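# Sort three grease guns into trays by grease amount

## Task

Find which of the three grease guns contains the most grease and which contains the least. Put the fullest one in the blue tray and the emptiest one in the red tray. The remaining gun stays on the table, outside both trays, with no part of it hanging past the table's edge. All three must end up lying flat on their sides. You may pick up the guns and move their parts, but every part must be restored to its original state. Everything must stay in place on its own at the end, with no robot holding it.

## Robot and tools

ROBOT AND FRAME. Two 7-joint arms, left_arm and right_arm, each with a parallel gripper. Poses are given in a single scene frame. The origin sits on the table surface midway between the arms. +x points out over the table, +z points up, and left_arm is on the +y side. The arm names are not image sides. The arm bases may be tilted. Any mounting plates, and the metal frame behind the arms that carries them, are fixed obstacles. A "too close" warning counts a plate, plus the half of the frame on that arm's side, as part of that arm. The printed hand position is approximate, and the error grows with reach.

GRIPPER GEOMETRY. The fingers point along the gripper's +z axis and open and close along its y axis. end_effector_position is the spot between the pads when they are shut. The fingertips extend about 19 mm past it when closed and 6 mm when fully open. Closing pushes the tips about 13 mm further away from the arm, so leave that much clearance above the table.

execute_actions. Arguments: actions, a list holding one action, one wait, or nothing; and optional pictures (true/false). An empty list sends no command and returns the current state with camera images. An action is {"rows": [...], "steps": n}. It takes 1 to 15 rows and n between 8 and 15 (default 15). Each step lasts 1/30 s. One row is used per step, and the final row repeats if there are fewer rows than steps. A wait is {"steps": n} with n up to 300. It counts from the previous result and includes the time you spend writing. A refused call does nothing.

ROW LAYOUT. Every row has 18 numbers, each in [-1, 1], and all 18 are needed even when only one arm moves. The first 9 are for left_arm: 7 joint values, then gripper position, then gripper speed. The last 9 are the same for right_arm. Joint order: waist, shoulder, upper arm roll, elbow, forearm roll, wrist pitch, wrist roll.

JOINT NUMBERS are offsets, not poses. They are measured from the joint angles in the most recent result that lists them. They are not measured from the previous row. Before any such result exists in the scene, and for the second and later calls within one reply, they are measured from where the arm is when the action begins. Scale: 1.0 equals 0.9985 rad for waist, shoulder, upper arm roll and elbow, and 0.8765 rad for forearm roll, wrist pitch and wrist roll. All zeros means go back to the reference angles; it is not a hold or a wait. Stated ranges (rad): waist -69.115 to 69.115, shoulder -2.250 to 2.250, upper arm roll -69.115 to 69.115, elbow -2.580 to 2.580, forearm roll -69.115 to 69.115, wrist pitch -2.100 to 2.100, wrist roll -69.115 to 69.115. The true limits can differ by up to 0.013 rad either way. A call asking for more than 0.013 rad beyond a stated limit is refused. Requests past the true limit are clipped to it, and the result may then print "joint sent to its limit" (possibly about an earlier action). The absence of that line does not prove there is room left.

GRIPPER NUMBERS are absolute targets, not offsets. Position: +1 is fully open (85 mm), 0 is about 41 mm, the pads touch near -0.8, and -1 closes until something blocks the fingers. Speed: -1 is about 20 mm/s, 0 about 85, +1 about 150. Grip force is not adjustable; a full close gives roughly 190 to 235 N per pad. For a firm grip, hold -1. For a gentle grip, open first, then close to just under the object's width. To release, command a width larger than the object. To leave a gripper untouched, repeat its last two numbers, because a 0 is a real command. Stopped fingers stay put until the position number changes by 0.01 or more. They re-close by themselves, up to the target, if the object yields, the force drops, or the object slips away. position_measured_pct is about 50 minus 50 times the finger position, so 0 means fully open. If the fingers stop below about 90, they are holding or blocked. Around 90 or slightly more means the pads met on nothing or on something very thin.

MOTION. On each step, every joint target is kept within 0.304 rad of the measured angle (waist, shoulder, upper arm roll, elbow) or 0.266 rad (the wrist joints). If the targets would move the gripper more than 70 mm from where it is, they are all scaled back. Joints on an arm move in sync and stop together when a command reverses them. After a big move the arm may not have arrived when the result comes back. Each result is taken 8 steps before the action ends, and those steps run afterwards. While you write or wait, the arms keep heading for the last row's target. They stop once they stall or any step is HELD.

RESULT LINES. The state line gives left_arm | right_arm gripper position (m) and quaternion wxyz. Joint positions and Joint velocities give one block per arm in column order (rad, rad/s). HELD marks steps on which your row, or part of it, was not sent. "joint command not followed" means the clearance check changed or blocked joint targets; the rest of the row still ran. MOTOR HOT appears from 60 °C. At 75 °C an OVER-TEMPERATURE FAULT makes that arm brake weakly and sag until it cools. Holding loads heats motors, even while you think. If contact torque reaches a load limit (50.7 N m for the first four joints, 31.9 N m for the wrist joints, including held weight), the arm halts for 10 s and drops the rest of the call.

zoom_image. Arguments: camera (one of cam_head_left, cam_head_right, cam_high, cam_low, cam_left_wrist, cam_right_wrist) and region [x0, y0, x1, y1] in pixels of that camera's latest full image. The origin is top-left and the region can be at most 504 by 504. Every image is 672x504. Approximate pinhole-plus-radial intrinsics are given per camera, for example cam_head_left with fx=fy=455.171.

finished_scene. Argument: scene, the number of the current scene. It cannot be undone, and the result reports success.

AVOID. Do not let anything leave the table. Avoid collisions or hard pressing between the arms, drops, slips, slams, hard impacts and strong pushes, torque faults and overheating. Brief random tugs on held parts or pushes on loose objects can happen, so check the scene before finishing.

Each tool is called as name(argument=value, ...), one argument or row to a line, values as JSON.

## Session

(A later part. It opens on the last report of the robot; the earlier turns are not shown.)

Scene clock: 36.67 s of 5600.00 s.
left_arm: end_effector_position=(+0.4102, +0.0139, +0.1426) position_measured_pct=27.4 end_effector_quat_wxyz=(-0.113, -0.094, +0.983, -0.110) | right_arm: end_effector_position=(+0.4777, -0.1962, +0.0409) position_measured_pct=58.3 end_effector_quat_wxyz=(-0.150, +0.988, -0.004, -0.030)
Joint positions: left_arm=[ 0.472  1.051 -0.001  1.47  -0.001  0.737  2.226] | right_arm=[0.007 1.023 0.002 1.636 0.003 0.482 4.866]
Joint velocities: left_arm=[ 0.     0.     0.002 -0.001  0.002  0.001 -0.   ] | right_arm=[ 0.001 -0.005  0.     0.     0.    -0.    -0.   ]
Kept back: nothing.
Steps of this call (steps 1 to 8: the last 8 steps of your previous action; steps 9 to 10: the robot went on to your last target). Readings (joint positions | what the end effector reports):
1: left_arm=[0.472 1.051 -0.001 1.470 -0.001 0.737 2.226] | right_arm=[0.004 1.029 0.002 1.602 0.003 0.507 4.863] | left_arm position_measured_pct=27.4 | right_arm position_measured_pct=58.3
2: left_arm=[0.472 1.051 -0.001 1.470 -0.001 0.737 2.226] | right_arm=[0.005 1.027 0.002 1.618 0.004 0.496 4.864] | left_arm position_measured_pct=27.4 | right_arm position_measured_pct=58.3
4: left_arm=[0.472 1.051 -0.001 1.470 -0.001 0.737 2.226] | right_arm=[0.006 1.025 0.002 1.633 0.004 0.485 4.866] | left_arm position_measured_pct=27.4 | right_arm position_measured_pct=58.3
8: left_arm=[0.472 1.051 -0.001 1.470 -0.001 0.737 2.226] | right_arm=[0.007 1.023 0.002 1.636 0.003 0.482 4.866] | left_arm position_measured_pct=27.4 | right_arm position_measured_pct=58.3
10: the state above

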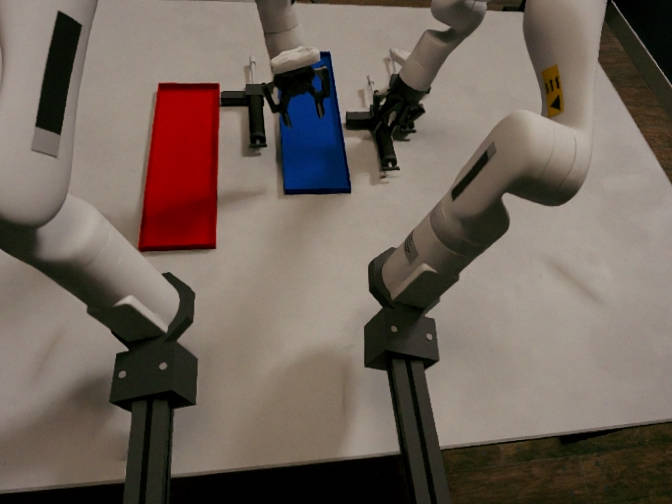

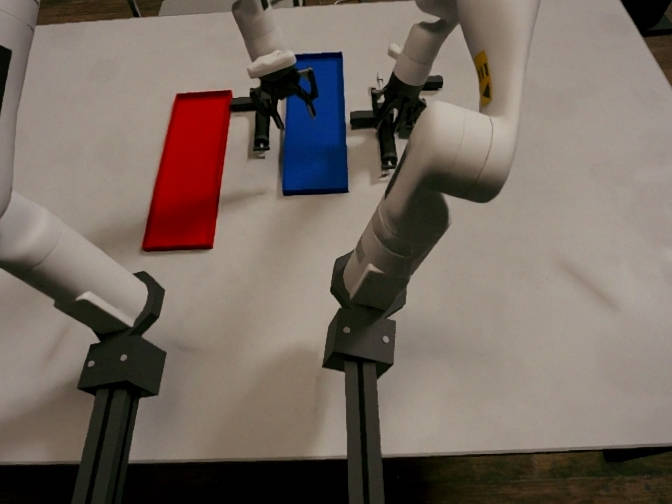

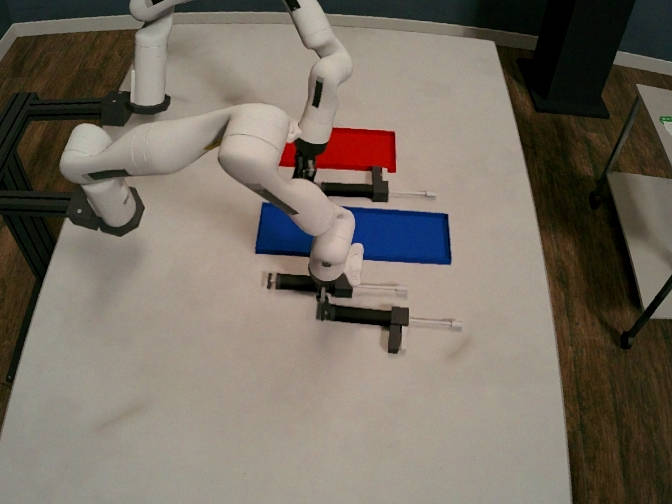

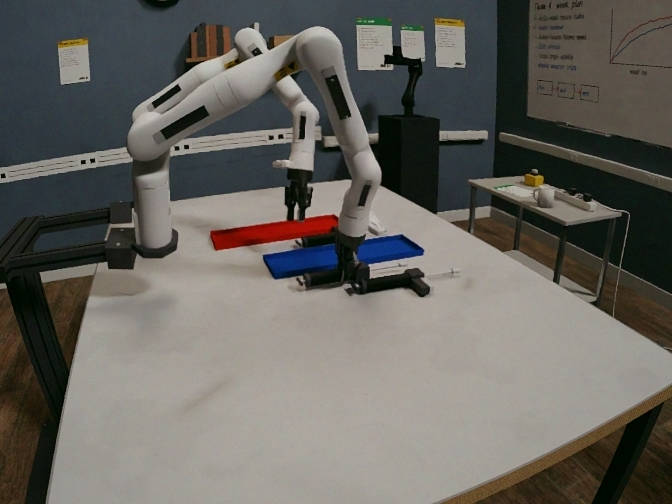

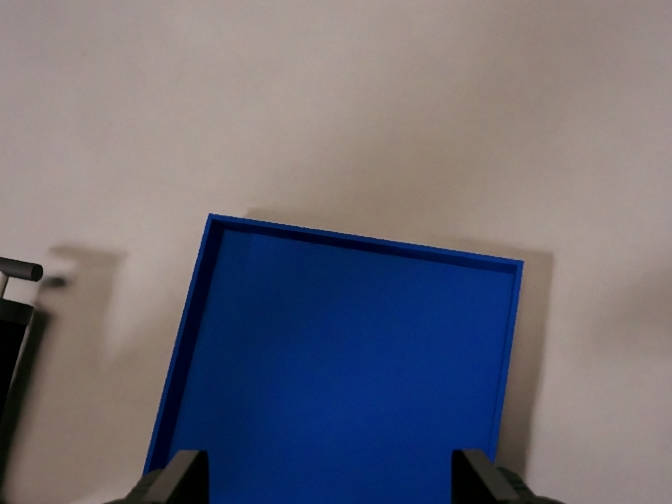

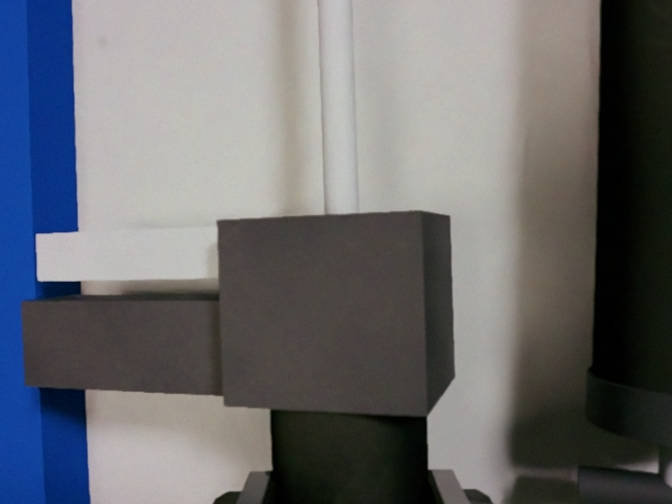

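execute_actions(
  actions=[
    {"rows":[[-1,-0.4,0,0.1,0,0.2,0,0.45,0.5,0,-0.12,0,0,0,0.137,0,-0.3,0]]},
  ],
)

execute_actions(
  actions=[
    {"steps":20},
  ],
)

execute_actions(
  actions=[
    {"rows":[[-0.45,0,0,0,0,0,0,0.45,0.5,-0.863,0.1,0,-0.03,0,-0.08,-0.985,-0.3,0]]},
  ],
)

execute_actions(
  actions=[
    {"steps":42},
  ],
)

execute_actions(
  actions=[
    {"rows":[[0,0,0,0,0,0,0,0.45,0.5,0,0.187,0,-0.064,0,-0.139,0,-0.3,0]]},
  ],
)

execute_actions(
  actions=[
    {"steps":15},
  ],
  pictures=true,
)

Scene clock: 37.50 s of 5600.00 s.
left_arm: end_effector_position=(+0.4362, +0.0705, +0.1729) position_measured_pct=27.4 end_effector_quat_wxyz=(-0.114, -0.143, +0.977, -0.114) | right_arm: end_effector_position=(+0.4850, -0.2114, +0.0865) position_measured_pct=58.3 end_effector_quat_wxyz=(-0.150, +0.988, -0.005, -0.029)
Joint positions: left_arm=[ 0.373  0.952  0.     1.5   -0.001  0.788  2.226] | right_arm=[0.007 0.927 0.002 1.635 0.003 0.575 4.866]
Joint velocities: left_arm=[-0.609 -0.601 -0.02   0.155 -0.003  0.286  0.   ] | right_arm=[-0.    -0.405  0.002 -0.033 -0.     0.46  -0.   ]
Steps of this call (steps 1 to 18: the robot went on to your last target; steps 19 to 25: the first 7 steps of this action). Readings (joint positions | what the end effector reports):
19: left_arm=[0.471 1.049 -0.001 1.470 -0.001 0.737 2.226] | right_arm=[0.007 1.021 0.002 1.636 0.003 0.483 4.866] | left_arm position_measured_pct=27.4 | right_arm position_measured_pct=58.3
20: left_arm=[0.465 1.044 0.001 1.473 -0.000 0.740 2.226] | right_arm=[0.007 1.015 0.002 1.637 0.003 0.488 4.866] | left_arm position_measured_pct=27.4 | right_arm position_measured_pct=58.3
22: left_arm=[0.436 1.015 0.003 1.482 0.000 0.755 2.226] | right_arm=[0.007 0.986 0.002 1.638 0.003 0.514 4.866] | left_arm position_measured_pct=27.4 | right_arm position_measured_pct=58.3
25: the state above

Scene clock: 38.17 s of 5600.00 s.
left_arm: end_effector_position=(+0.4818, +0.3257, +0.2137) position_measured_pct=27.4 end_effector_quat_wxyz=(-0.106, -0.370, +0.916, -0.115) | right_arm: end_effector_position=(+0.4846, -0.2150, +0.0984) position_measured_pct=58.3 end_effector_quat_wxyz=(-0.150, +0.988, -0.005, -0.030)
Joint positions: left_arm=[-0.088  0.704 -0.001  1.557 -0.001  0.891  2.226] | right_arm=[0.007 0.903 0.002 1.636 0.003 0.602 4.866]
Joint velocities: left_arm=[-0.753 -0.154 -0.001  0.036 -0.     0.062  0.   ] | right_arm=[ 0.    -0.     0.     0.     0.    -0.001  0.001]
Kept back: nothing.
Steps of this call (steps 1 to 8: the last 8 steps of your previous action; steps 9 to 20: the robot went on to your last target). Readings (joint positions | what the end effector reports):
1: left_arm=[0.353 0.932 -0.000 1.505 -0.001 0.797 2.226] | right_arm=[0.007 0.916 0.002 1.634 0.003 0.588 4.866] | left_arm position_measured_pct=27.4 | right_arm position_measured_pct=58.3
2: left_arm=[0.333 0.912 -0.000 1.509 -0.001 0.805 2.226] | right_arm=[0.007 0.910 0.002 1.634 0.003 0.596 4.866] | left_arm position_measured_pct=27.4 | right_arm position_measured_pct=58.3
4: left_arm=[0.291 0.875 0.000 1.518 -0.001 0.821 2.226] | right_arm=[0.007 0.907 0.002 1.635 0.003 0.601 4.866] | left_arm position_measured_pct=27.4 | right_arm position_measured_pct=58.3
8: left_arm=[0.203 0.812 0.000 1.532 -0.001 0.847 2.226] | right_arm=[0.007 0.904 0.002 1.636 0.003 0.602 4.866] | left_arm position_measured_pct=27.4 | right_arm position_measured_pct=58.3
20: the state above

Scene clock: 38.40 s of 5600.00 s.
left_arm: end_effector_position=(+0.4665, +0.4126, +0.1910) position_measured_pct=27.4 end_effector_quat_wxyz=(-0.115, -0.450, +0.879, -0.106) | right_arm: end_effector_position=(+0.4953, -0.1595, +0.0991) position_measured_pct=58.3 end_effector_quat_wxyz=(-0.149, +0.988, +0.004, -0.029)
Joint positions: left_arm=[-0.267  0.7   -0.001  1.557 -0.001  0.893  2.226] | right_arm=[-0.103  0.936  0.005  1.625  0.004  0.579  4.774]
Joint velocities: left_arm=[-0.765  0.015 -0.003 -0.005  0.001 -0.008 -0.   ] | right_arm=[-0.751  0.192 -0.061 -0.059 -0.019 -0.146 -0.665]
Steps of this call (steps 1 to 7: the first 7 steps of this action). Readings (joint positions | what the end effector reports):
1: left_arm=[-0.114 0.699 -0.001 1.558 -0.001 0.893 2.226] | right_arm=[0.005 0.903 0.002 1.636 0.004 0.602 4.865] | left_arm position_measured_pct=27.4 | right_arm position_measured_pct=58.3
2: left_arm=[-0.139 0.698 -0.001 1.558 -0.001 0.894 2.226] | right_arm=[-0.001 0.905 0.004 1.635 0.004 0.601 4.861] | left_arm position_measured_pct=27.4 | right_arm position_measured_pct=58.3
4: left_arm=[-0.190 0.698 -0.001 1.558 -0.001 0.894 2.226] | right_arm=[-0.029 0.914 0.007 1.632 0.005 0.595 4.838] | left_arm position_measured_pct=27.4 | right_arm position_measured_pct=58.3
7: the state above

Scene clock: 39.80 s of 5600.00 s.
left_arm: end_effector_position=(+0.4135, +0.5359, +0.1569) position_measured_pct=27.4 end_effector_quat_wxyz=(-0.130, -0.564, +0.810, -0.091) | right_arm: end_effector_position=(+0.3998, +0.1984, +0.1855) position_measured_pct=58.3 end_effector_quat_wxyz=(-0.151, +0.988, -0.006, -0.029)
Joint positions: left_arm=[-0.538  0.704 -0.001  1.557 -0.001  0.891  2.226] | right_arm=[-0.855  1.003  0.002  1.606  0.003  0.532  4.003]
Joint velocities: left_arm=[-0.     0.001 -0.    -0.     0.001  0.     0.   ] | right_arm=[-0.004  0.001 -0.     0.     0.001 -0.002  0.   ]
Kept back: nothing.
Steps of this call (steps 1 to 8: the last 8 steps of your previous action; steps 9 to 42: the robot went on to your last target). Readings (joint positions | what the end effector reports):
1: left_arm=[-0.292 0.700 -0.001 1.557 -0.001 0.893 2.226] | right_arm=[-0.128 0.942 0.003 1.623 0.004 0.575 4.752] | left_arm position_measured_pct=27.4 | right_arm position_measured_pct=58.3
2: left_arm=[-0.318 0.701 -0.001 1.557 -0.001 0.893 2.226] | right_arm=[-0.153 0.948 0.003 1.622 0.004 0.570 4.730] | left_arm position_measured_pct=27.4 | right_arm position_measured_pct=58.3
4: left_arm=[-0.369 0.702 -0.001 1.557 -0.001 0.892 2.226] | right_arm=[-0.203 0.957 0.003 1.619 0.004 0.563 4.687] | left_arm position_measured_pct=27.4 | right_arm position_measured_pct=58.3
8: left_arm=[-0.468 0.703 -0.001 1.556 -0.001 0.891 2.226] | right_arm=[-0.303 0.972 0.003 1.614 0.004 0.553 4.599] | left_arm position_measured_pct=27.4 | right_arm position_measured_pct=58.3
42: the state above

Scene clock: 40.03 s of 5600.00 s.
left_arm: end_effector_position=(+0.4135, +0.5359, +0.1569) position_measured_pct=27.4 end_effector_quat_wxyz=(-0.130, -0.564, +0.810, -0.091) | right_arm: end_effector_position=(+0.3979, +0.2152, +0.1353) position_measured_pct=58.3 end_effector_quat_wxyz=(-0.150, +0.988, -0.005, -0.031)
Joint positions: left_arm=[-0.538  0.704 -0.001  1.557 -0.001  0.891  2.226] | right_arm=[-0.855  1.117  0.002  1.567  0.003  0.46   4.003]
Joint velocities: left_arm=[-0.     0.001  0.     0.001  0.001 -0.    -0.   ] | right_arm=[ 0.001  0.738 -0.004 -0.229 -0.002 -0.507  0.   ]
Steps of this call (steps 1 to 7: the first 7 steps of this action). Readings (joint positions | what the end effector reports):
1: left_arm=[-0.538 0.704 -0.001 1.557 -0.001 0.891 2.226] | right_arm=[-0.855 1.004 0.002 1.605 0.003 0.531 4.003] | left_arm position_measured_pct=27.4 | right_arm position_measured_pct=58.3
2: left_arm=[-0.538 0.704 -0.001 1.557 -0.001 0.891 2.226] | right_arm=[-0.855 1.010 0.002 1.603 0.003 0.528 4.003] | left_arm position_measured_pct=27.4 | right_arm position_measured_pct=58.3
4: left_arm=[-0.538 0.704 -0.001 1.557 -0.001 0.891 2.226] | right_arm=[-0.855 1.040 0.002 1.593 0.003 0.511 4.003] | left_arm position_measured_pct=27.4 | right_arm position_measured_pct=58.3
7: the state above

Scene clock: 40.53 s of 5600.00 s.
left_arm: end_effector_position=(+0.4135, +0.5359, +0.1569) position_measured_pct=27.4 end_effector_quat_wxyz=(-0.130, -0.564, +0.810, -0.091) | right_arm: end_effector_position=(+0.3956, +0.2254, +0.1028) position_measured_pct=58.3 end_effector_quat_wxyz=(-0.151, +0.988, -0.005, -0.030)
Joint positions: left_arm=[-0.538  0.704 -0.001  1.557 -0.001  0.891  2.226] | right_arm=[-0.855  1.189  0.002  1.542  0.003  0.41   4.003]
Joint velocities: left_arm=[ 0.     0.001 -0.002  0.    -0.001 -0.    -0.   ] | right_arm=[ 0.     0.003  0.    -0.001 -0.    -0.001 -0.   ]
Kept back: nothing.
Steps of this call (steps 1 to 8: the last 8 steps of your previous action; steps 9 to 15: the robot went on to your last target). Readings (joint positions | what the end effector reports):
1: left_arm=[-0.538 0.704 -0.001 1.557 -0.001 0.891 2.226] | right_arm=[-0.855 1.139 0.002 1.560 0.003 0.445 4.003] | left_arm position_measured_pct=27.4 | right_arm position_measured_pct=58.3
2: left_arm=[-0.538 0.704 -0.001 1.557 -0.001 0.891 2.226] | right_arm=[-0.855 1.157 0.001 1.554 0.003 0.432 4.003] | left_arm position_measured_pct=27.4 | right_arm position_measured_pct=58.3
4: left_arm=[-0.538 0.704 -0.001 1.557 -0.001 0.891 2.226] | right_arm=[-0.855 1.179 0.001 1.546 0.003 0.415 4.003] | left_arm position_measured_pct=27.4 | right_arm position_measured_pct=58.3
8: left_arm=[-0.538 0.704 -0.001 1.557 -0.001 0.891 2.226] | right_arm=[-0.855 1.186 0.002 1.542 0.003 0.410 4.003] | left_arm position_measured_pct=27.4 | right_arm position_measured_pct=58.3
15: the state above

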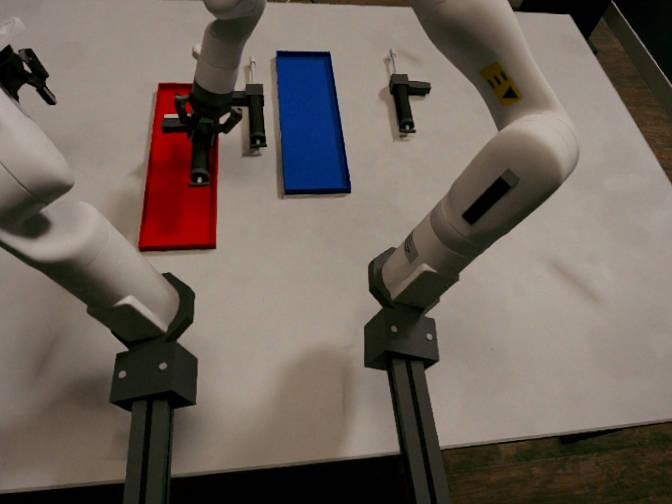

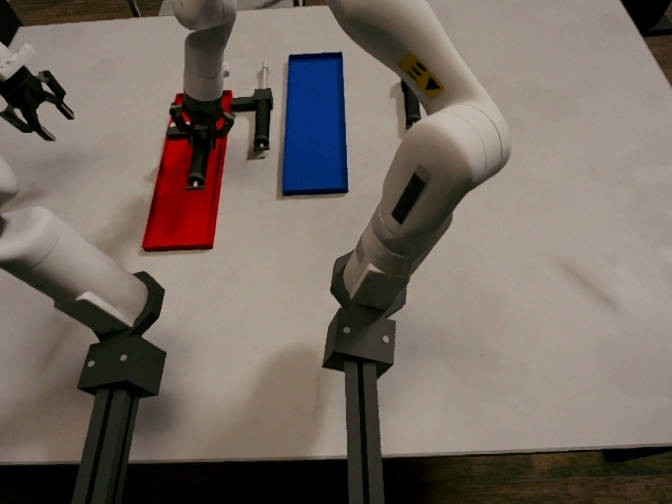

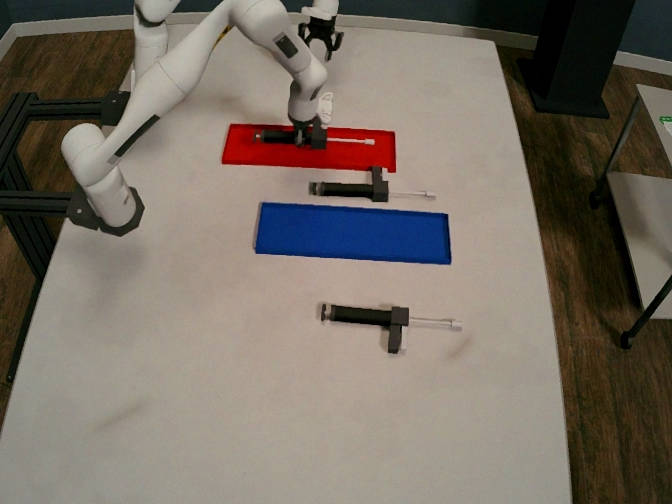

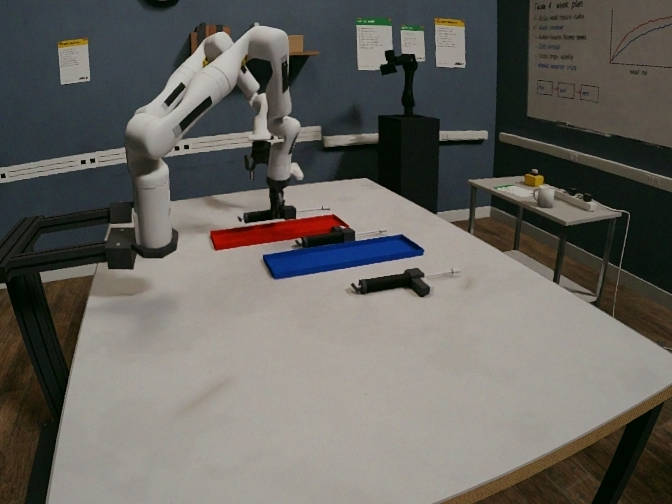

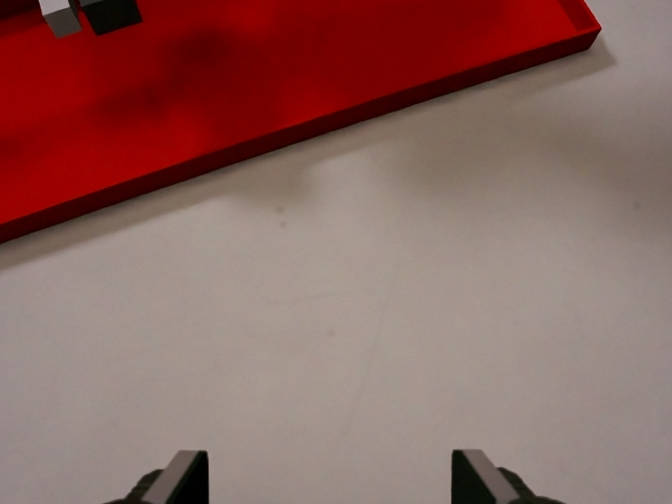

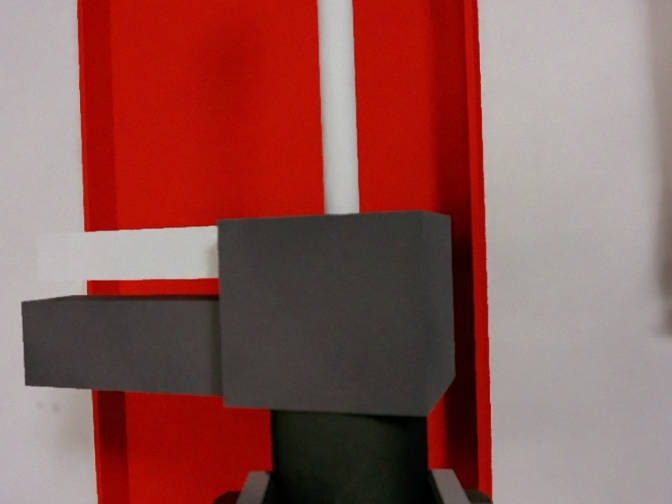

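execute_actions(
  actions=[
    {"rows":[[0,0,0,0,0,0,0,0.45,0.5,0,0.156,0,-0.0885,0,-0.0765,0,-0.3,0]]},
  ],
)

execute_actions(
  actions=[
    {"steps":11},
  ],
)

execute_actions(
  actions=[
    {"rows":[[0,0,0,0,0,0,0,0.45,0.5,0,0,0,0,0,0,0,0.15,0.3]],"steps":10},
  ],
)

execute_actions(
  actions=[
    {"rows":[[0,0,0,0,0,0,0,0.45,0.5,0,-0.2,0,0.1,0,0.11,0,0.15,0.3]]},
  ],
)

execute_actions(
  actions=[
    {"rows":[[0,0,0,0,0,0,0,0.45,0.5,0.935,-0.1,0,-0.546,-0.003,0.66,1,0.3,0.3]]},
  ],
)

execute_actions(
  actions=[
    {"steps":60},
  ],
)

execute_actions(
  actions=[
    {"rows":[[0.6,0,0,0,0,0,0,0.45,0.5,0,0.07,0,0,0,0,0.065,0.3,0.3]]},
  ],
)

execute_actions(
  actions=[
    {"steps":30},
  ],
  pictures=true,
)

Scene clock: 41.53 s of 5600.00 s.
left_arm: end_effector_position=(+0.4135, +0.5359, +0.1569) position_measured_pct=27.4 end_effector_quat_wxyz=(-0.130, -0.564, +0.810, -0.091) | right_arm: end_effector_position=(+0.3924, +0.2399, +0.0561) position_measured_pct=58.3 end_effector_quat_wxyz=(-0.150, +0.988, -0.005, -0.031)
Joint positions: left_arm=[-0.538  0.704 -0.001  1.557 -0.001  0.891  2.226] | right_arm=[-0.855  1.298  0.002  1.481  0.003  0.365  4.003]
Joint velocities: left_arm=[-0.    -0.    -0.001 -0.    -0.     0.001  0.   ] | right_arm=[ 0.     0.598 -0.004 -0.326 -0.001 -0.275 -0.   ]
Steps of this call (steps 1 to 15: the robot went on to your last target; steps 16 to 23: nothing new was sent; steps 24 to 30: the first 7 steps of this action). Readings (joint positions | what the end effector reports):
24: left_arm=[-0.538 0.704 -0.001 1.557 -0.001 0.891 2.226] | right_arm=[-0.855 1.191 0.002 1.541 0.003 0.410 4.003] | left_arm position_measured_pct=27.4 | right_arm position_measured_pct=58.3
25: left_arm=[-0.538 0.704 -0.001 1.557 -0.001 0.891 2.226] | right_arm=[-0.855 1.197 0.002 1.537 0.003 0.407 4.003] | left_arm position_measured_pct=27.4 | right_arm position_measured_pct=58.3
27: left_arm=[-0.538 0.704 -0.001 1.557 -0.001 0.891 2.226] | right_arm=[-0.855 1.226 0.002 1.521 0.003 0.396 4.003] | left_arm position_measured_pct=27.4 | right_arm position_measured_pct=58.3
30: the state above

Scene clock: 41.90 s of 5600.00 s.
left_arm: end_effector_position=(+0.4135, +0.5359, +0.1569) position_measured_pct=27.4 end_effector_quat_wxyz=(-0.130, -0.564, +0.810, -0.091) | right_arm: end_effector_position=(+0.3916, +0.2465, +0.0364) position_measured_pct=58.3 end_effector_quat_wxyz=(-0.151, +0.988, -0.005, -0.030)
Joint positions: left_arm=[-0.538  0.704 -0.001  1.557 -0.001  0.891  2.226] | right_arm=[-0.855  1.344  0.002  1.454  0.003  0.343  4.003]
Joint velocities: left_arm=[-0.     0.001 -0.001 -0.001 -0.001  0.    -0.   ] | right_arm=[ 0.     0.01  -0.     0.    -0.001 -0.    -0.   ]
Kept back: nothing.
Steps of this call (steps 1 to 8: the last 8 steps of your previous action; steps 9 to 11: the robot went on to your last target). Readings (joint positions | what the end effector reports):
1: left_arm=[-0.538 0.704 -0.001 1.557 -0.001 0.891 2.226] | right_arm=[-0.855 1.315 0.001 1.472 0.003 0.357 4.003] | left_arm position_measured_pct=27.4 | right_arm position_measured_pct=58.3
2: left_arm=[-0.538 0.704 -0.001 1.557 -0.001 0.891 2.226] | right_arm=[-0.855 1.328 0.001 1.464 0.003 0.350 4.003] | left_arm position_measured_pct=27.4 | right_arm position_measured_pct=58.3
4: left_arm=[-0.538 0.704 -0.001 1.557 -0.001 0.891 2.226] | right_arm=[-0.855 1.339 0.001 1.457 0.003 0.344 4.003] | left_arm position_measured_pct=27.4 | right_arm position_measured_pct=58.3
8: left_arm=[-0.538 0.704 -0.001 1.557 -0.001 0.891 2.226] | right_arm=[-0.855 1.342 0.002 1.454 0.003 0.343 4.003] | left_arm position_measured_pct=27.4 | right_arm position_measured_pct=58.3
11: the state above

Scene clock: 41.97 s of 5600.00 s.
left_arm: end_effector_position=(+0.4135, +0.5359, +0.1569) position_measured_pct=27.4 end_effector_quat_wxyz=(-0.130, -0.564, +0.810, -0.091) | right_arm: end_effector_position=(+0.3915, +0.2464, +0.0363) position_measured_pct=58.3 end_effector_quat_wxyz=(-0.151, +0.988, -0.005, -0.030)
Joint positions: left_arm=[-0.538  0.704 -0.001  1.557 -0.001  0.891  2.226] | right_arm=[-0.855  1.344  0.002  1.454  0.003  0.343  4.003]
Joint velocities: left_arm=[ 0.     0.     0.001 -0.001 -0.    -0.     0.   ] | right_arm=[-0.    -0.003 -0.    -0.001 -0.001 -0.002 -0.   ]
Steps of this call (steps 1 to 2: the first 2 steps of this action). Readings (joint positions | what the end effector reports):
1: left_arm=[-0.538 0.704 -0.001 1.557 -0.001 0.891 2.226] | right_arm=[-0.855 1.344 0.002 1.454 0.003 0.343 4.003] | left_arm position_measured_pct=27.4 | right_arm position_measured_pct=58.3
2: the state above

Scene clock: 42.47 s of 5600.00 s.
left_arm: end_effector_position=(+0.4135, +0.5359, +0.1569) position_measured_pct=27.4 end_effector_quat_wxyz=(-0.130, -0.564, +0.810, -0.091) | right_arm: end_effector_position=(+0.3994, +0.2342, +0.0885) position_measured_pct=42.5 end_effector_quat_wxyz=(-0.153, +0.988, -0.006, -0.027)
Joint positions: left_arm=[-0.538  0.704 -0.001  1.557 -0.001  0.891  2.226] | right_arm=[-0.855  1.228  0.001  1.51   0.003  0.396  4.003]
Joint velocities: left_arm=[ 0.     0.001  0.001  0.001 -0.001  0.    -0.   ] | right_arm=[-0.    -0.785  0.003  0.366  0.     0.392 -0.   ]
Steps of this call (steps 1 to 8: the last 8 steps of your previous action; steps 9 to 15: the first 7 steps of this action, its rows measured from where the robot was after step 8). Readings (joint positions | what the end effector reports):
8: left_arm=[-0.538 0.704 -0.001 1.557 -0.001 0.891 2.226] | right_arm=[-0.855 1.343 0.002 1.453 0.003 0.343 4.003] | left_arm position_measured_pct=27.4 | right_arm position_measured_pct=42.5
9: left_arm=[-0.538 0.704 -0.001 1.557 -0.001 0.891 2.226] | right_arm=[-0.855 1.342 0.002 1.454 0.003 0.343 4.003] | left_arm position_measured_pct=27.4 | right_arm position_measured_pct=42.5
10: left_arm=[-0.538 0.704 -0.001 1.557 -0.001 0.891 2.226] | right_arm=[-0.855 1.336 0.002 1.458 0.003 0.346 4.003] | left_arm position_measured_pct=27.4 | right_arm position_measured_pct=42.5
12: left_arm=[-0.538 0.704 -0.001 1.557 -0.001 0.891 2.226] | right_arm=[-0.855 1.306 0.001 1.472 0.003 0.359 4.003] | left_arm position_measured_pct=27.4 | right_arm position_measured_pct=42.5
15: the state above

Scene clock: 42.97 s of 5600.00 s.
left_arm: end_effector_position=(+0.4135, +0.5359, +0.1569) position_measured_pct=27.4 end_effector_quat_wxyz=(-0.130, -0.564, +0.810, -0.091) | right_arm: end_effector_position=(+0.4607, +0.1960, +0.1414) position_measured_pct=35.3 end_effector_quat_wxyz=(-0.163, +0.986, -0.016, -0.015)
Joint positions: left_arm=[-0.538  0.704 -0.001  1.557 -0.001  0.891  2.226] | right_arm=[-0.759  1.119 -0.     1.462  0.002  0.52   4.082]
Joint velocities: left_arm=[-0.    -0.     0.001  0.001  0.001  0.001 -0.   ] | right_arm=[ 0.581 -0.152  0.014 -0.584 -0.003  0.508  0.508]
Steps of this call (steps 1 to 8: the last 8 steps of your previous action; steps 9 to 15: the first 7 steps of this action, its rows measured from where the robot was after step 8). Readings (joint positions | what the end effector reports):
8: left_arm=[-0.538 0.704 -0.001 1.557 -0.001 0.891 2.226] | right_arm=[-0.855 1.148 0.002 1.553 0.003 0.439 4.003] | left_arm position_measured_pct=27.4 | right_arm position_measured_pct=42.5
9: left_arm=[-0.538 0.704 -0.001 1.557 -0.001 0.891 2.226] | right_arm=[-0.854 1.147 0.001 1.552 0.003 0.440 4.003] | left_arm position_measured_pct=27.4 | right_arm position_measured_pct=42.5
10: left_arm=[-0.538 0.704 -0.001 1.557 -0.001 0.891 2.226] | right_arm=[-0.848 1.144 -0.000 1.548 0.003 0.445 4.007] | left_arm position_measured_pct=27.4 | right_arm position_measured_pct=41.7
12: left_arm=[-0.538 0.704 -0.001 1.557 -0.001 0.891 2.226] | right_arm=[-0.819 1.136 -0.003 1.522 0.002 0.468 4.029] | left_arm position_measured_pct=27.4 | right_arm position_measured_pct=37.3
15: the state above

Scene clock: 44.97 s of 5600.00 s.
left_arm: end_effector_position=(+0.4135, +0.5359, +0.1569) position_measured_pct=27.4 end_effector_quat_wxyz=(-0.130, -0.564, +0.810, -0.091) | right_arm: end_effector_position=(+0.6290, -0.3007, +0.1281) position_measured_pct=34.9 end_effector_quat_wxyz=(-0.143, +0.989, -0.040, -0.002)
Joint positions: left_arm=[-0.538  0.704 -0.001  1.557 -0.001  0.891  2.226] | right_arm=[0.079 1.048 0.002 1.007 0.001 1.018 4.879]
Joint velocities: left_arm=[ 0.     0.001 -0.     0.001  0.001  0.001 -0.   ] | right_arm=[-0.001 -0.001  0.     0.     0.    -0.    -0.   ]
Kept back: nothing.
Steps of this call (steps 1 to 8: the last 8 steps of your previous action; steps 9 to 60: the robot went on to your last target). Readings (joint positions | what the end effector reports):
1: left_arm=[-0.538 0.704 -0.001 1.557 -0.001 0.891 2.226] | right_arm=[-0.740 1.114 0.000 1.442 0.002 0.537 4.099] | left_arm position_measured_pct=27.4 | right_arm position_measured_pct=34.9
2: left_arm=[-0.538 0.704 -0.001 1.557 -0.001 0.891 2.226] | right_arm=[-0.721 1.109 -0.000 1.423 0.002 0.554 4.116] | left_arm position_measured_pct=27.4 | right_arm position_measured_pct=34.9
4: left_arm=[-0.538 0.704 -0.001 1.557 -0.001 0.891 2.226] | right_arm=[-0.682 1.101 -0.000 1.384 0.002 0.588 4.150] | left_arm position_measured_pct=27.4 | right_arm position_measured_pct=34.9
8: left_arm=[-0.538 0.704 -0.001 1.557 -0.001 0.891 2.226] | right_arm=[-0.605 1.088 -0.000 1.306 0.001 0.655 4.218] | left_arm position_measured_pct=27.4 | right_arm position_measured_pct=34.9
60: the state above
All arms were judged still, so your last target was given up. Only a new action makes them travel on or press farther. Fingers that are still opening or closing keep moving.

Scene clock: 45.20 s of 5600.00 s.
left_arm: end_effector_position=(+0.4394, +0.4872, +0.1690) position_measured_pct=27.4 end_effector_quat_wxyz=(-0.124, -0.518, +0.841, -0.096) | right_arm: end_effector_position=(+0.6091, -0.2841, +0.0901) position_measured_pct=34.9 end_effector_quat_wxyz=(-0.150, +0.988, -0.009, -0.030)
Joint positions: left_arm=[-0.425  0.704 -0.003  1.556 -0.001  0.891  2.226] | right_arm=[0.079 1.112 0.001 1.009 0.001 1.018 4.932]
Joint velocities: left_arm=[0.769 0.001 0.048 0.    0.017 0.002 0.   ] | right_arm=[-0.001  0.122 -0.001  0.027  0.     0.004  0.13 ]
Steps of this call (steps 1 to 7: the first 7 steps of this action). Readings (joint positions | what the end effector reports):
1: left_arm=[-0.536 0.704 -0.001 1.557 -0.001 0.891 2.226] | right_arm=[0.079 1.049 0.002 1.007 0.001 1.018 4.880] | left_arm position_measured_pct=27.4 | right_arm position_measured_pct=34.9
2: left_arm=[-0.530 0.704 -0.003 1.557 -0.002 0.891 2.226] | right_arm=[0.079 1.055 0.002 1.006 0.001 1.018 4.883] | left_arm position_measured_pct=27.4 | right_arm position_measured_pct=34.9
4: left_arm=[-0.501 0.704 -0.004 1.556 -0.002 0.891 2.226] | right_arm=[0.079 1.081 0.002 1.004 0.001 1.017 4.904] | left_arm position_measured_pct=27.4 | right_arm position_measured_pct=34.9
7: the state above

Scene clock: 46.20 s of 5600.00 s.
left_arm: end_effector_position=(+0.4823, +0.2526, +0.2359) position_measured_pct=27.4 end_effector_quat_wxyz=(-0.097, -0.300, +0.941, -0.122) | right_arm: end_effector_position=(+0.6080, -0.2829, +0.0870) position_measured_pct=34.9 end_effector_quat_wxyz=(-0.151, +0.988, -0.006, -0.032)
Joint positions: left_arm=[ 0.061  0.704 -0.001  1.557 -0.001  0.891  2.226] | right_arm=[0.079 1.118 0.002 1.007 0.001 1.018 4.936]
Joint velocities: left_arm=[ 0.006 -0.    -0.    -0.002 -0.001  0.001  0.   ] | right_arm=[ 0.     0.001 -0.     0.     0.001 -0.     0.001]
Kept back: nothing.
Steps of this call (steps 1 to 8: the last 8 steps of your previous action; steps 9 to 30: the robot went on to your last target). Readings (joint positions | what the end effector reports):
1: left_arm=[-0.400 0.704 -0.002 1.556 -0.001 0.891 2.226] | right_arm=[0.079 1.115 0.001 1.009 0.001 1.018 4.935] | left_arm position_measured_pct=27.4 | right_arm position_measured_pct=34.9
2: left_arm=[-0.374 0.704 -0.001 1.556 -0.001 0.891 2.226] | right_arm=[0.079 1.115 0.001 1.009 0.001 1.018 4.935] | left_arm position_measured_pct=27.4 | right_arm position_measured_pct=34.9
4: left_arm=[-0.324 0.704 -0.002 1.556 -0.001 0.891 2.226] | right_arm=[0.079 1.116 0.002 1.008 0.001 1.018 4.936] | left_arm position_measured_pct=27.4 | right_arm position_measured_pct=34.9
8: left_arm=[-0.222 0.704 -0.001 1.556 -0.001 0.891 2.226] | right_arm=[0.079 1.118 0.002 1.007 0.001 1.018 4.936] | left_arm position_measured_pct=27.4 | right_arm position_measured_pct=34.9
30: the state above

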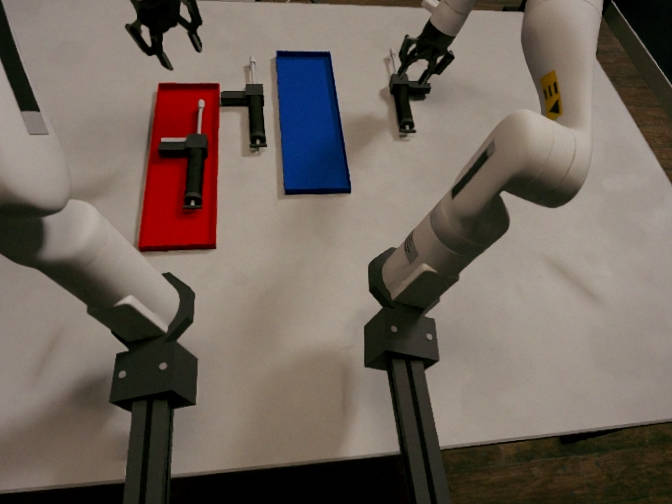

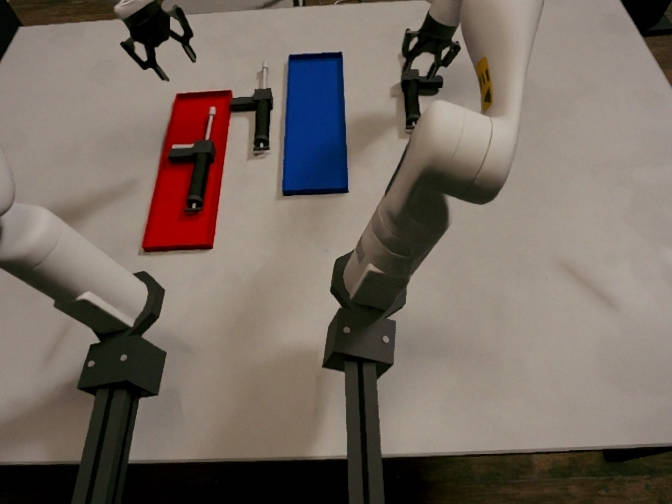

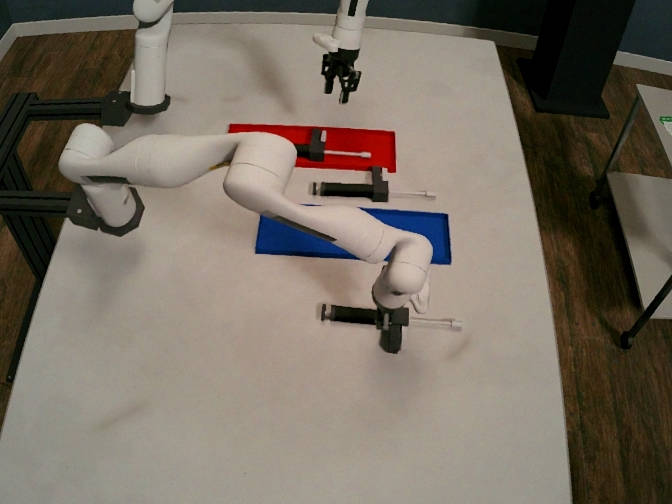

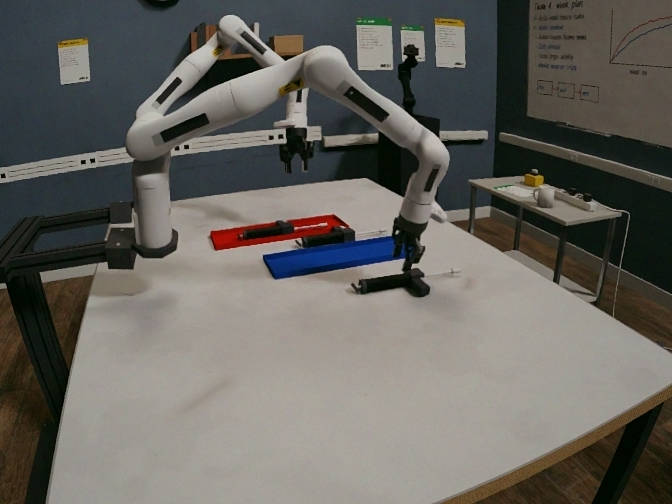

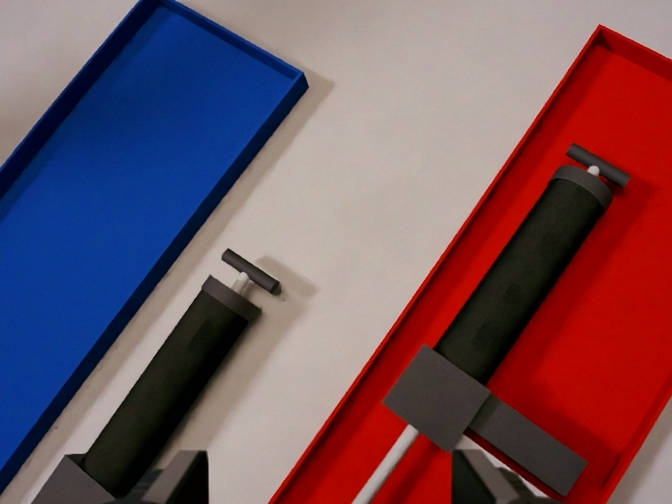

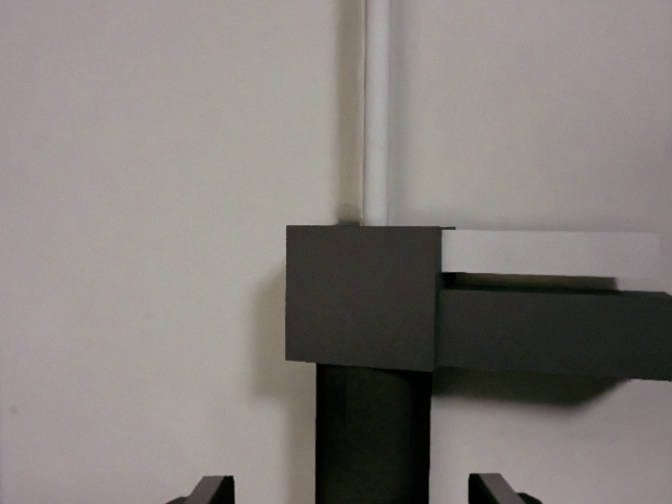

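execute_actions(
  actions=[
    {"rows":[[0.3,0.15,0,-0.15,0,-0.07,0,0.45,0.5,0.008,0.096,0,-0.016,0,-0.092,-0.035,0.3,0.3]]},
  ],
)

execute_actions(
  actions=[
    {"rows":[[0.2,0.15,0,-0.2,0,-0.07,0,0.45,0.5,0,0,0,0,0,0,0,-0.3,0]]},
  ],
)

execute_actions(
  actions=[
    {"rows":[[0.1,0.15,0,-0.15,0,0,0,0.45,0.5,0,-0.03,0,0,0,0.034,0,-0.3,0]],"steps":10},
  ],
)

execute_actions(
  actions=[
    {"rows":[[0,0,0,0,0,0,0,0.45,0.5,-0.09,-0.072,0,0.27,0,-0.23,-0.079,-0.3,0]]},
  ],
)

execute_actions(
  actions=[
    {"steps":15},
  ],
)

Scene clock: 47.13 s of 5600.00 s.
left_arm: end_effector_position=(+0.4962, +0.1934, +0.2357) position_measured_pct=27.4 end_effector_quat_wxyz=(-0.081, -0.251, +0.956, -0.129) | right_arm: end_effector_position=(+0.6051, -0.2724, +0.0382) position_measured_pct=34.9 end_effector_quat_wxyz=(-0.150, +0.988, -0.023, -0.035)
Joint positions: left_arm=[ 0.169  0.759 -0.002  1.505 -0.001  0.87   2.226] | right_arm=[0.086 1.2   0.002 0.995 0.001 0.95  4.91 ]
Joint velocities: left_arm=[ 0.691  0.342  0.039 -0.354  0.013 -0.149 -0.   ] | right_arm=[ 0.024  0.277  0.003 -0.019  0.001 -0.267 -0.106]
Steps of this call (steps 1 to 15: the robot went on to your last target; steps 16 to 21: nothing new was sent; steps 22 to 28: the first 7 steps of this action). Readings (joint positions | what the end effector reports):
22: left_arm=[0.063 0.705 -0.001 1.556 -0.001 0.891 2.226] | right_arm=[0.079 1.119 0.002 1.007 0.001 1.017 4.936] | left_arm position_measured_pct=27.4 | right_arm position_measured_pct=34.9
23: left_arm=[0.069 0.708 -0.002 1.553 -0.002 0.890 2.226] | right_arm=[0.079 1.125 0.001 1.005 0.001 1.013 4.934] | left_arm position_measured_pct=27.4 | right_arm position_measured_pct=34.9
25: left_arm=[0.098 0.723 -0.004 1.540 -0.002 0.885 2.226] | right_arm=[0.082 1.153 0.001 0.999 0.001 0.991 4.926] | left_arm position_measured_pct=27.4 | right_arm position_measured_pct=34.9
28: the state above

Scene clock: 47.63 s of 5600.00 s.
left_arm: end_effector_position=(+0.5210, +0.0078, +0.2424) position_measured_pct=27.4 end_effector_quat_wxyz=(-0.020, -0.119, +0.979, -0.167) | right_arm: end_effector_position=(+0.6054, -0.2709, +0.0307) position_measured_pct=47.6 end_effector_quat_wxyz=(-0.150, +0.988, -0.026, -0.034)
Joint positions: left_arm=[ 0.454  0.929 -0.     1.306 -0.001  0.799  2.226] | right_arm=[0.087 1.213 0.002 0.991 0.001 0.937 4.905]
Joint velocities: left_arm=[ 0.556  0.427  0.008 -0.61   0.002 -0.184 -0.   ] | right_arm=[-0.    -0.    -0.     0.     0.001  0.    -0.   ]
Steps of this call (steps 1 to 8: the last 8 steps of your previous action; steps 9 to 15: the first 7 steps of this action, its rows measured from where the robot was after step 8). Readings (joint positions | what the end effector reports):
8: left_arm=[0.335 0.841 0.001 1.419 -0.000 0.834 2.226] | right_arm=[0.087 1.213 0.002 0.991 0.001 0.937 4.905] | left_arm position_measured_pct=27.4 | right_arm position_measured_pct=34.9
9: left_arm=[0.347 0.847 0.002 1.413 -0.000 0.832 2.226] | right_arm=[0.087 1.213 0.002 0.991 0.001 0.937 4.905] | left_arm position_measured_pct=27.4 | right_arm position_measured_pct=34.9
10: left_arm=[0.362 0.856 -0.000 1.403 -0.001 0.829 2.226] | right_arm=[0.087 1.213 0.002 0.992 0.001 0.937 4.905] | left_arm position_measured_pct=27.4 | right_arm position_measured_pct=35.3
12: left_arm=[0.398 0.885 -0.001 1.368 -0.001 0.818 2.226] | right_arm=[0.087 1.213 0.002 0.991 0.001 0.937 4.905] | left_arm position_measured_pct=27.4 | right_arm position_measured_pct=39.3
15: the state above

Scene clock: 47.97 s of 5600.00 s.
left_arm: end_effector_position=(+0.5276, -0.0571, +0.2465) position_measured_pct=27.4 end_effector_quat_wxyz=(+0.006, -0.082, +0.979, -0.185) | right_arm: end_effector_position=(+0.6053, -0.2727, +0.0340) position_measured_pct=58.3 end_effector_quat_wxyz=(-0.150, +0.988, -0.026, -0.034)
Joint positions: left_arm=[ 0.537  0.996  0.     1.213 -0.001  0.773  2.226] | right_arm=[0.087 1.207 0.002 0.993 0.001 0.942 4.905]
Joint velocities: left_arm=[ 0.182  0.284 -0.043 -0.263 -0.015  0.003  0.   ] | right_arm=[ 0.008 -0.195  0.007  0.052  0.009  0.208 -0.001]
Steps of this call (steps 1 to 8: the last 8 steps of your previous action; steps 9 to 10: the first 2 steps of this action, its rows measured from where the robot was after step 8). Readings (joint positions | what the end effector reports):
8: left_arm=[0.531 0.987 0.003 1.221 0.000 0.773 2.226] | right_arm=[0.087 1.212 0.002 0.991 0.001 0.938 4.905] | left_arm position_measured_pct=27.4 | right_arm position_measured_pct=58.3
9: left_arm=[0.533 0.989 0.002 1.219 -0.000 0.773 2.226] | right_arm=[0.087 1.211 0.002 0.992 0.001 0.938 4.905] | left_arm position_measured_pct=27.4 | right_arm position_measured_pct=58.3
10: the state above

Scene clock: 48.47 s of 5600.00 s.
left_arm: end_effector_position=(+0.5132, -0.1340, +0.2218) position_measured_pct=27.4 end_effector_quat_wxyz=(+0.010, -0.038, +0.980, -0.194) | right_arm: end_effector_position=(+0.5955, -0.2496, +0.0521) position_measured_pct=58.3 end_effector_quat_wxyz=(-0.148, +0.988, -0.021, -0.030)
Joint positions: left_arm=[0.625 1.127 0.005 1.08  0.001 0.773 2.226] | right_arm=[0.047 1.147 0.004 1.108 0.002 0.879 4.876]
Joint velocities: left_arm=[0.002 0.006 0.003 0.006 0.002 0.001 0.   ] | right_arm=[-0.355 -0.287 -0.003  1.07  -0.003 -0.806 -0.276]
Steps of this call (steps 1 to 8: the last 8 steps of your previous action; steps 9 to 15: the first 7 steps of this action, its rows measured from where the robot was after step 8). Readings (joint positions | what the end effector reports):
8: left_arm=[0.625 1.127 0.005 1.080 0.001 0.773 2.226] | right_arm=[0.087 1.183 0.002 0.991 0.001 0.967 4.905] | left_arm position_measured_pct=27.4 | right_arm position_measured_pct=58.3
9: left_arm=[0.628 1.130 0.006 1.076 0.001 0.773 2.226] | right_arm=[0.087 1.182 0.002 0.992 0.001 0.967 4.905] | left_arm position_measured_pct=27.4 | right_arm position_measured_pct=58.3
10: left_arm=[0.627 1.129 0.006 1.077 0.001 0.773 2.226] | right_arm=[0.085 1.180 0.003 0.998 0.001 0.962 4.904] | left_arm position_measured_pct=27.4 | right_arm position_measured_pct=58.3
12: left_arm=[0.625 1.126 0.005 1.079 0.001 0.773 2.226] | right_arm=[0.075 1.171 0.004 1.025 0.002 0.942 4.897] | left_arm position_measured_pct=27.4 | right_arm position_measured_pct=58.3
15: the state above

Scene clock: 48.97 s of 5600.00 s.
left_arm: end_effector_position=(+0.5127, -0.1342, +0.2214) position_measured_pct=27.4 end_effector_quat_wxyz=(+0.009, -0.038, +0.980, -0.194) | right_arm: end_effector_position=(+0.5698, -0.2103, +0.0514) position_measured_pct=58.3 end_effector_quat_wxyz=(-0.150, +0.988, -0.016, -0.031)
Joint positions: left_arm=[0.625 1.127 0.005 1.08  0.001 0.773 2.226] | right_arm=[-0.002  1.112  0.002  1.261  0.001  0.766  4.836]
Joint velocities: left_arm=[-0.     0.    -0.001  0.001  0.    -0.001 -0.   ] | right_arm=[-0.002 -0.005 -0.001  0.001 -0.001 -0.001  0.   ]
Kept back: nothing.
Steps of this call (steps 1 to 8: the last 8 steps of your previous action; steps 9 to 15: the robot went on to your last target). Readings (joint positions | what the end effector reports):
1: left_arm=[0.625 1.127 0.005 1.080 0.001 0.773 2.226] | right_arm=[0.036 1.138 0.003 1.143 0.001 0.853 4.867] | left_arm position_measured_pct=27.4 | right_arm position_measured_pct=58.3
2: left_arm=[0.625 1.127 0.005 1.080 0.001 0.773 2.226] | right_arm=[0.025 1.131 0.002 1.174 0.001 0.829 4.858] | left_arm position_measured_pct=27.4 | right_arm position_measured_pct=58.3
4: left_arm=[0.625 1.127 0.005 1.080 0.001 0.773 2.226] | right_arm=[0.009 1.121 -0.000 1.224 0.000 0.793 4.845] | left_arm position_measured_pct=27.4 | right_arm position_measured_pct=58.3
8: left_arm=[0.625 1.127 0.005 1.080 0.001 0.773 2.226] | right_arm=[-0.002 1.115 -0.000 1.259 0.000 0.767 4.836] | left_arm position_measured_pct=27.4 | right_arm position_measured_pct=58.3
15: the state above


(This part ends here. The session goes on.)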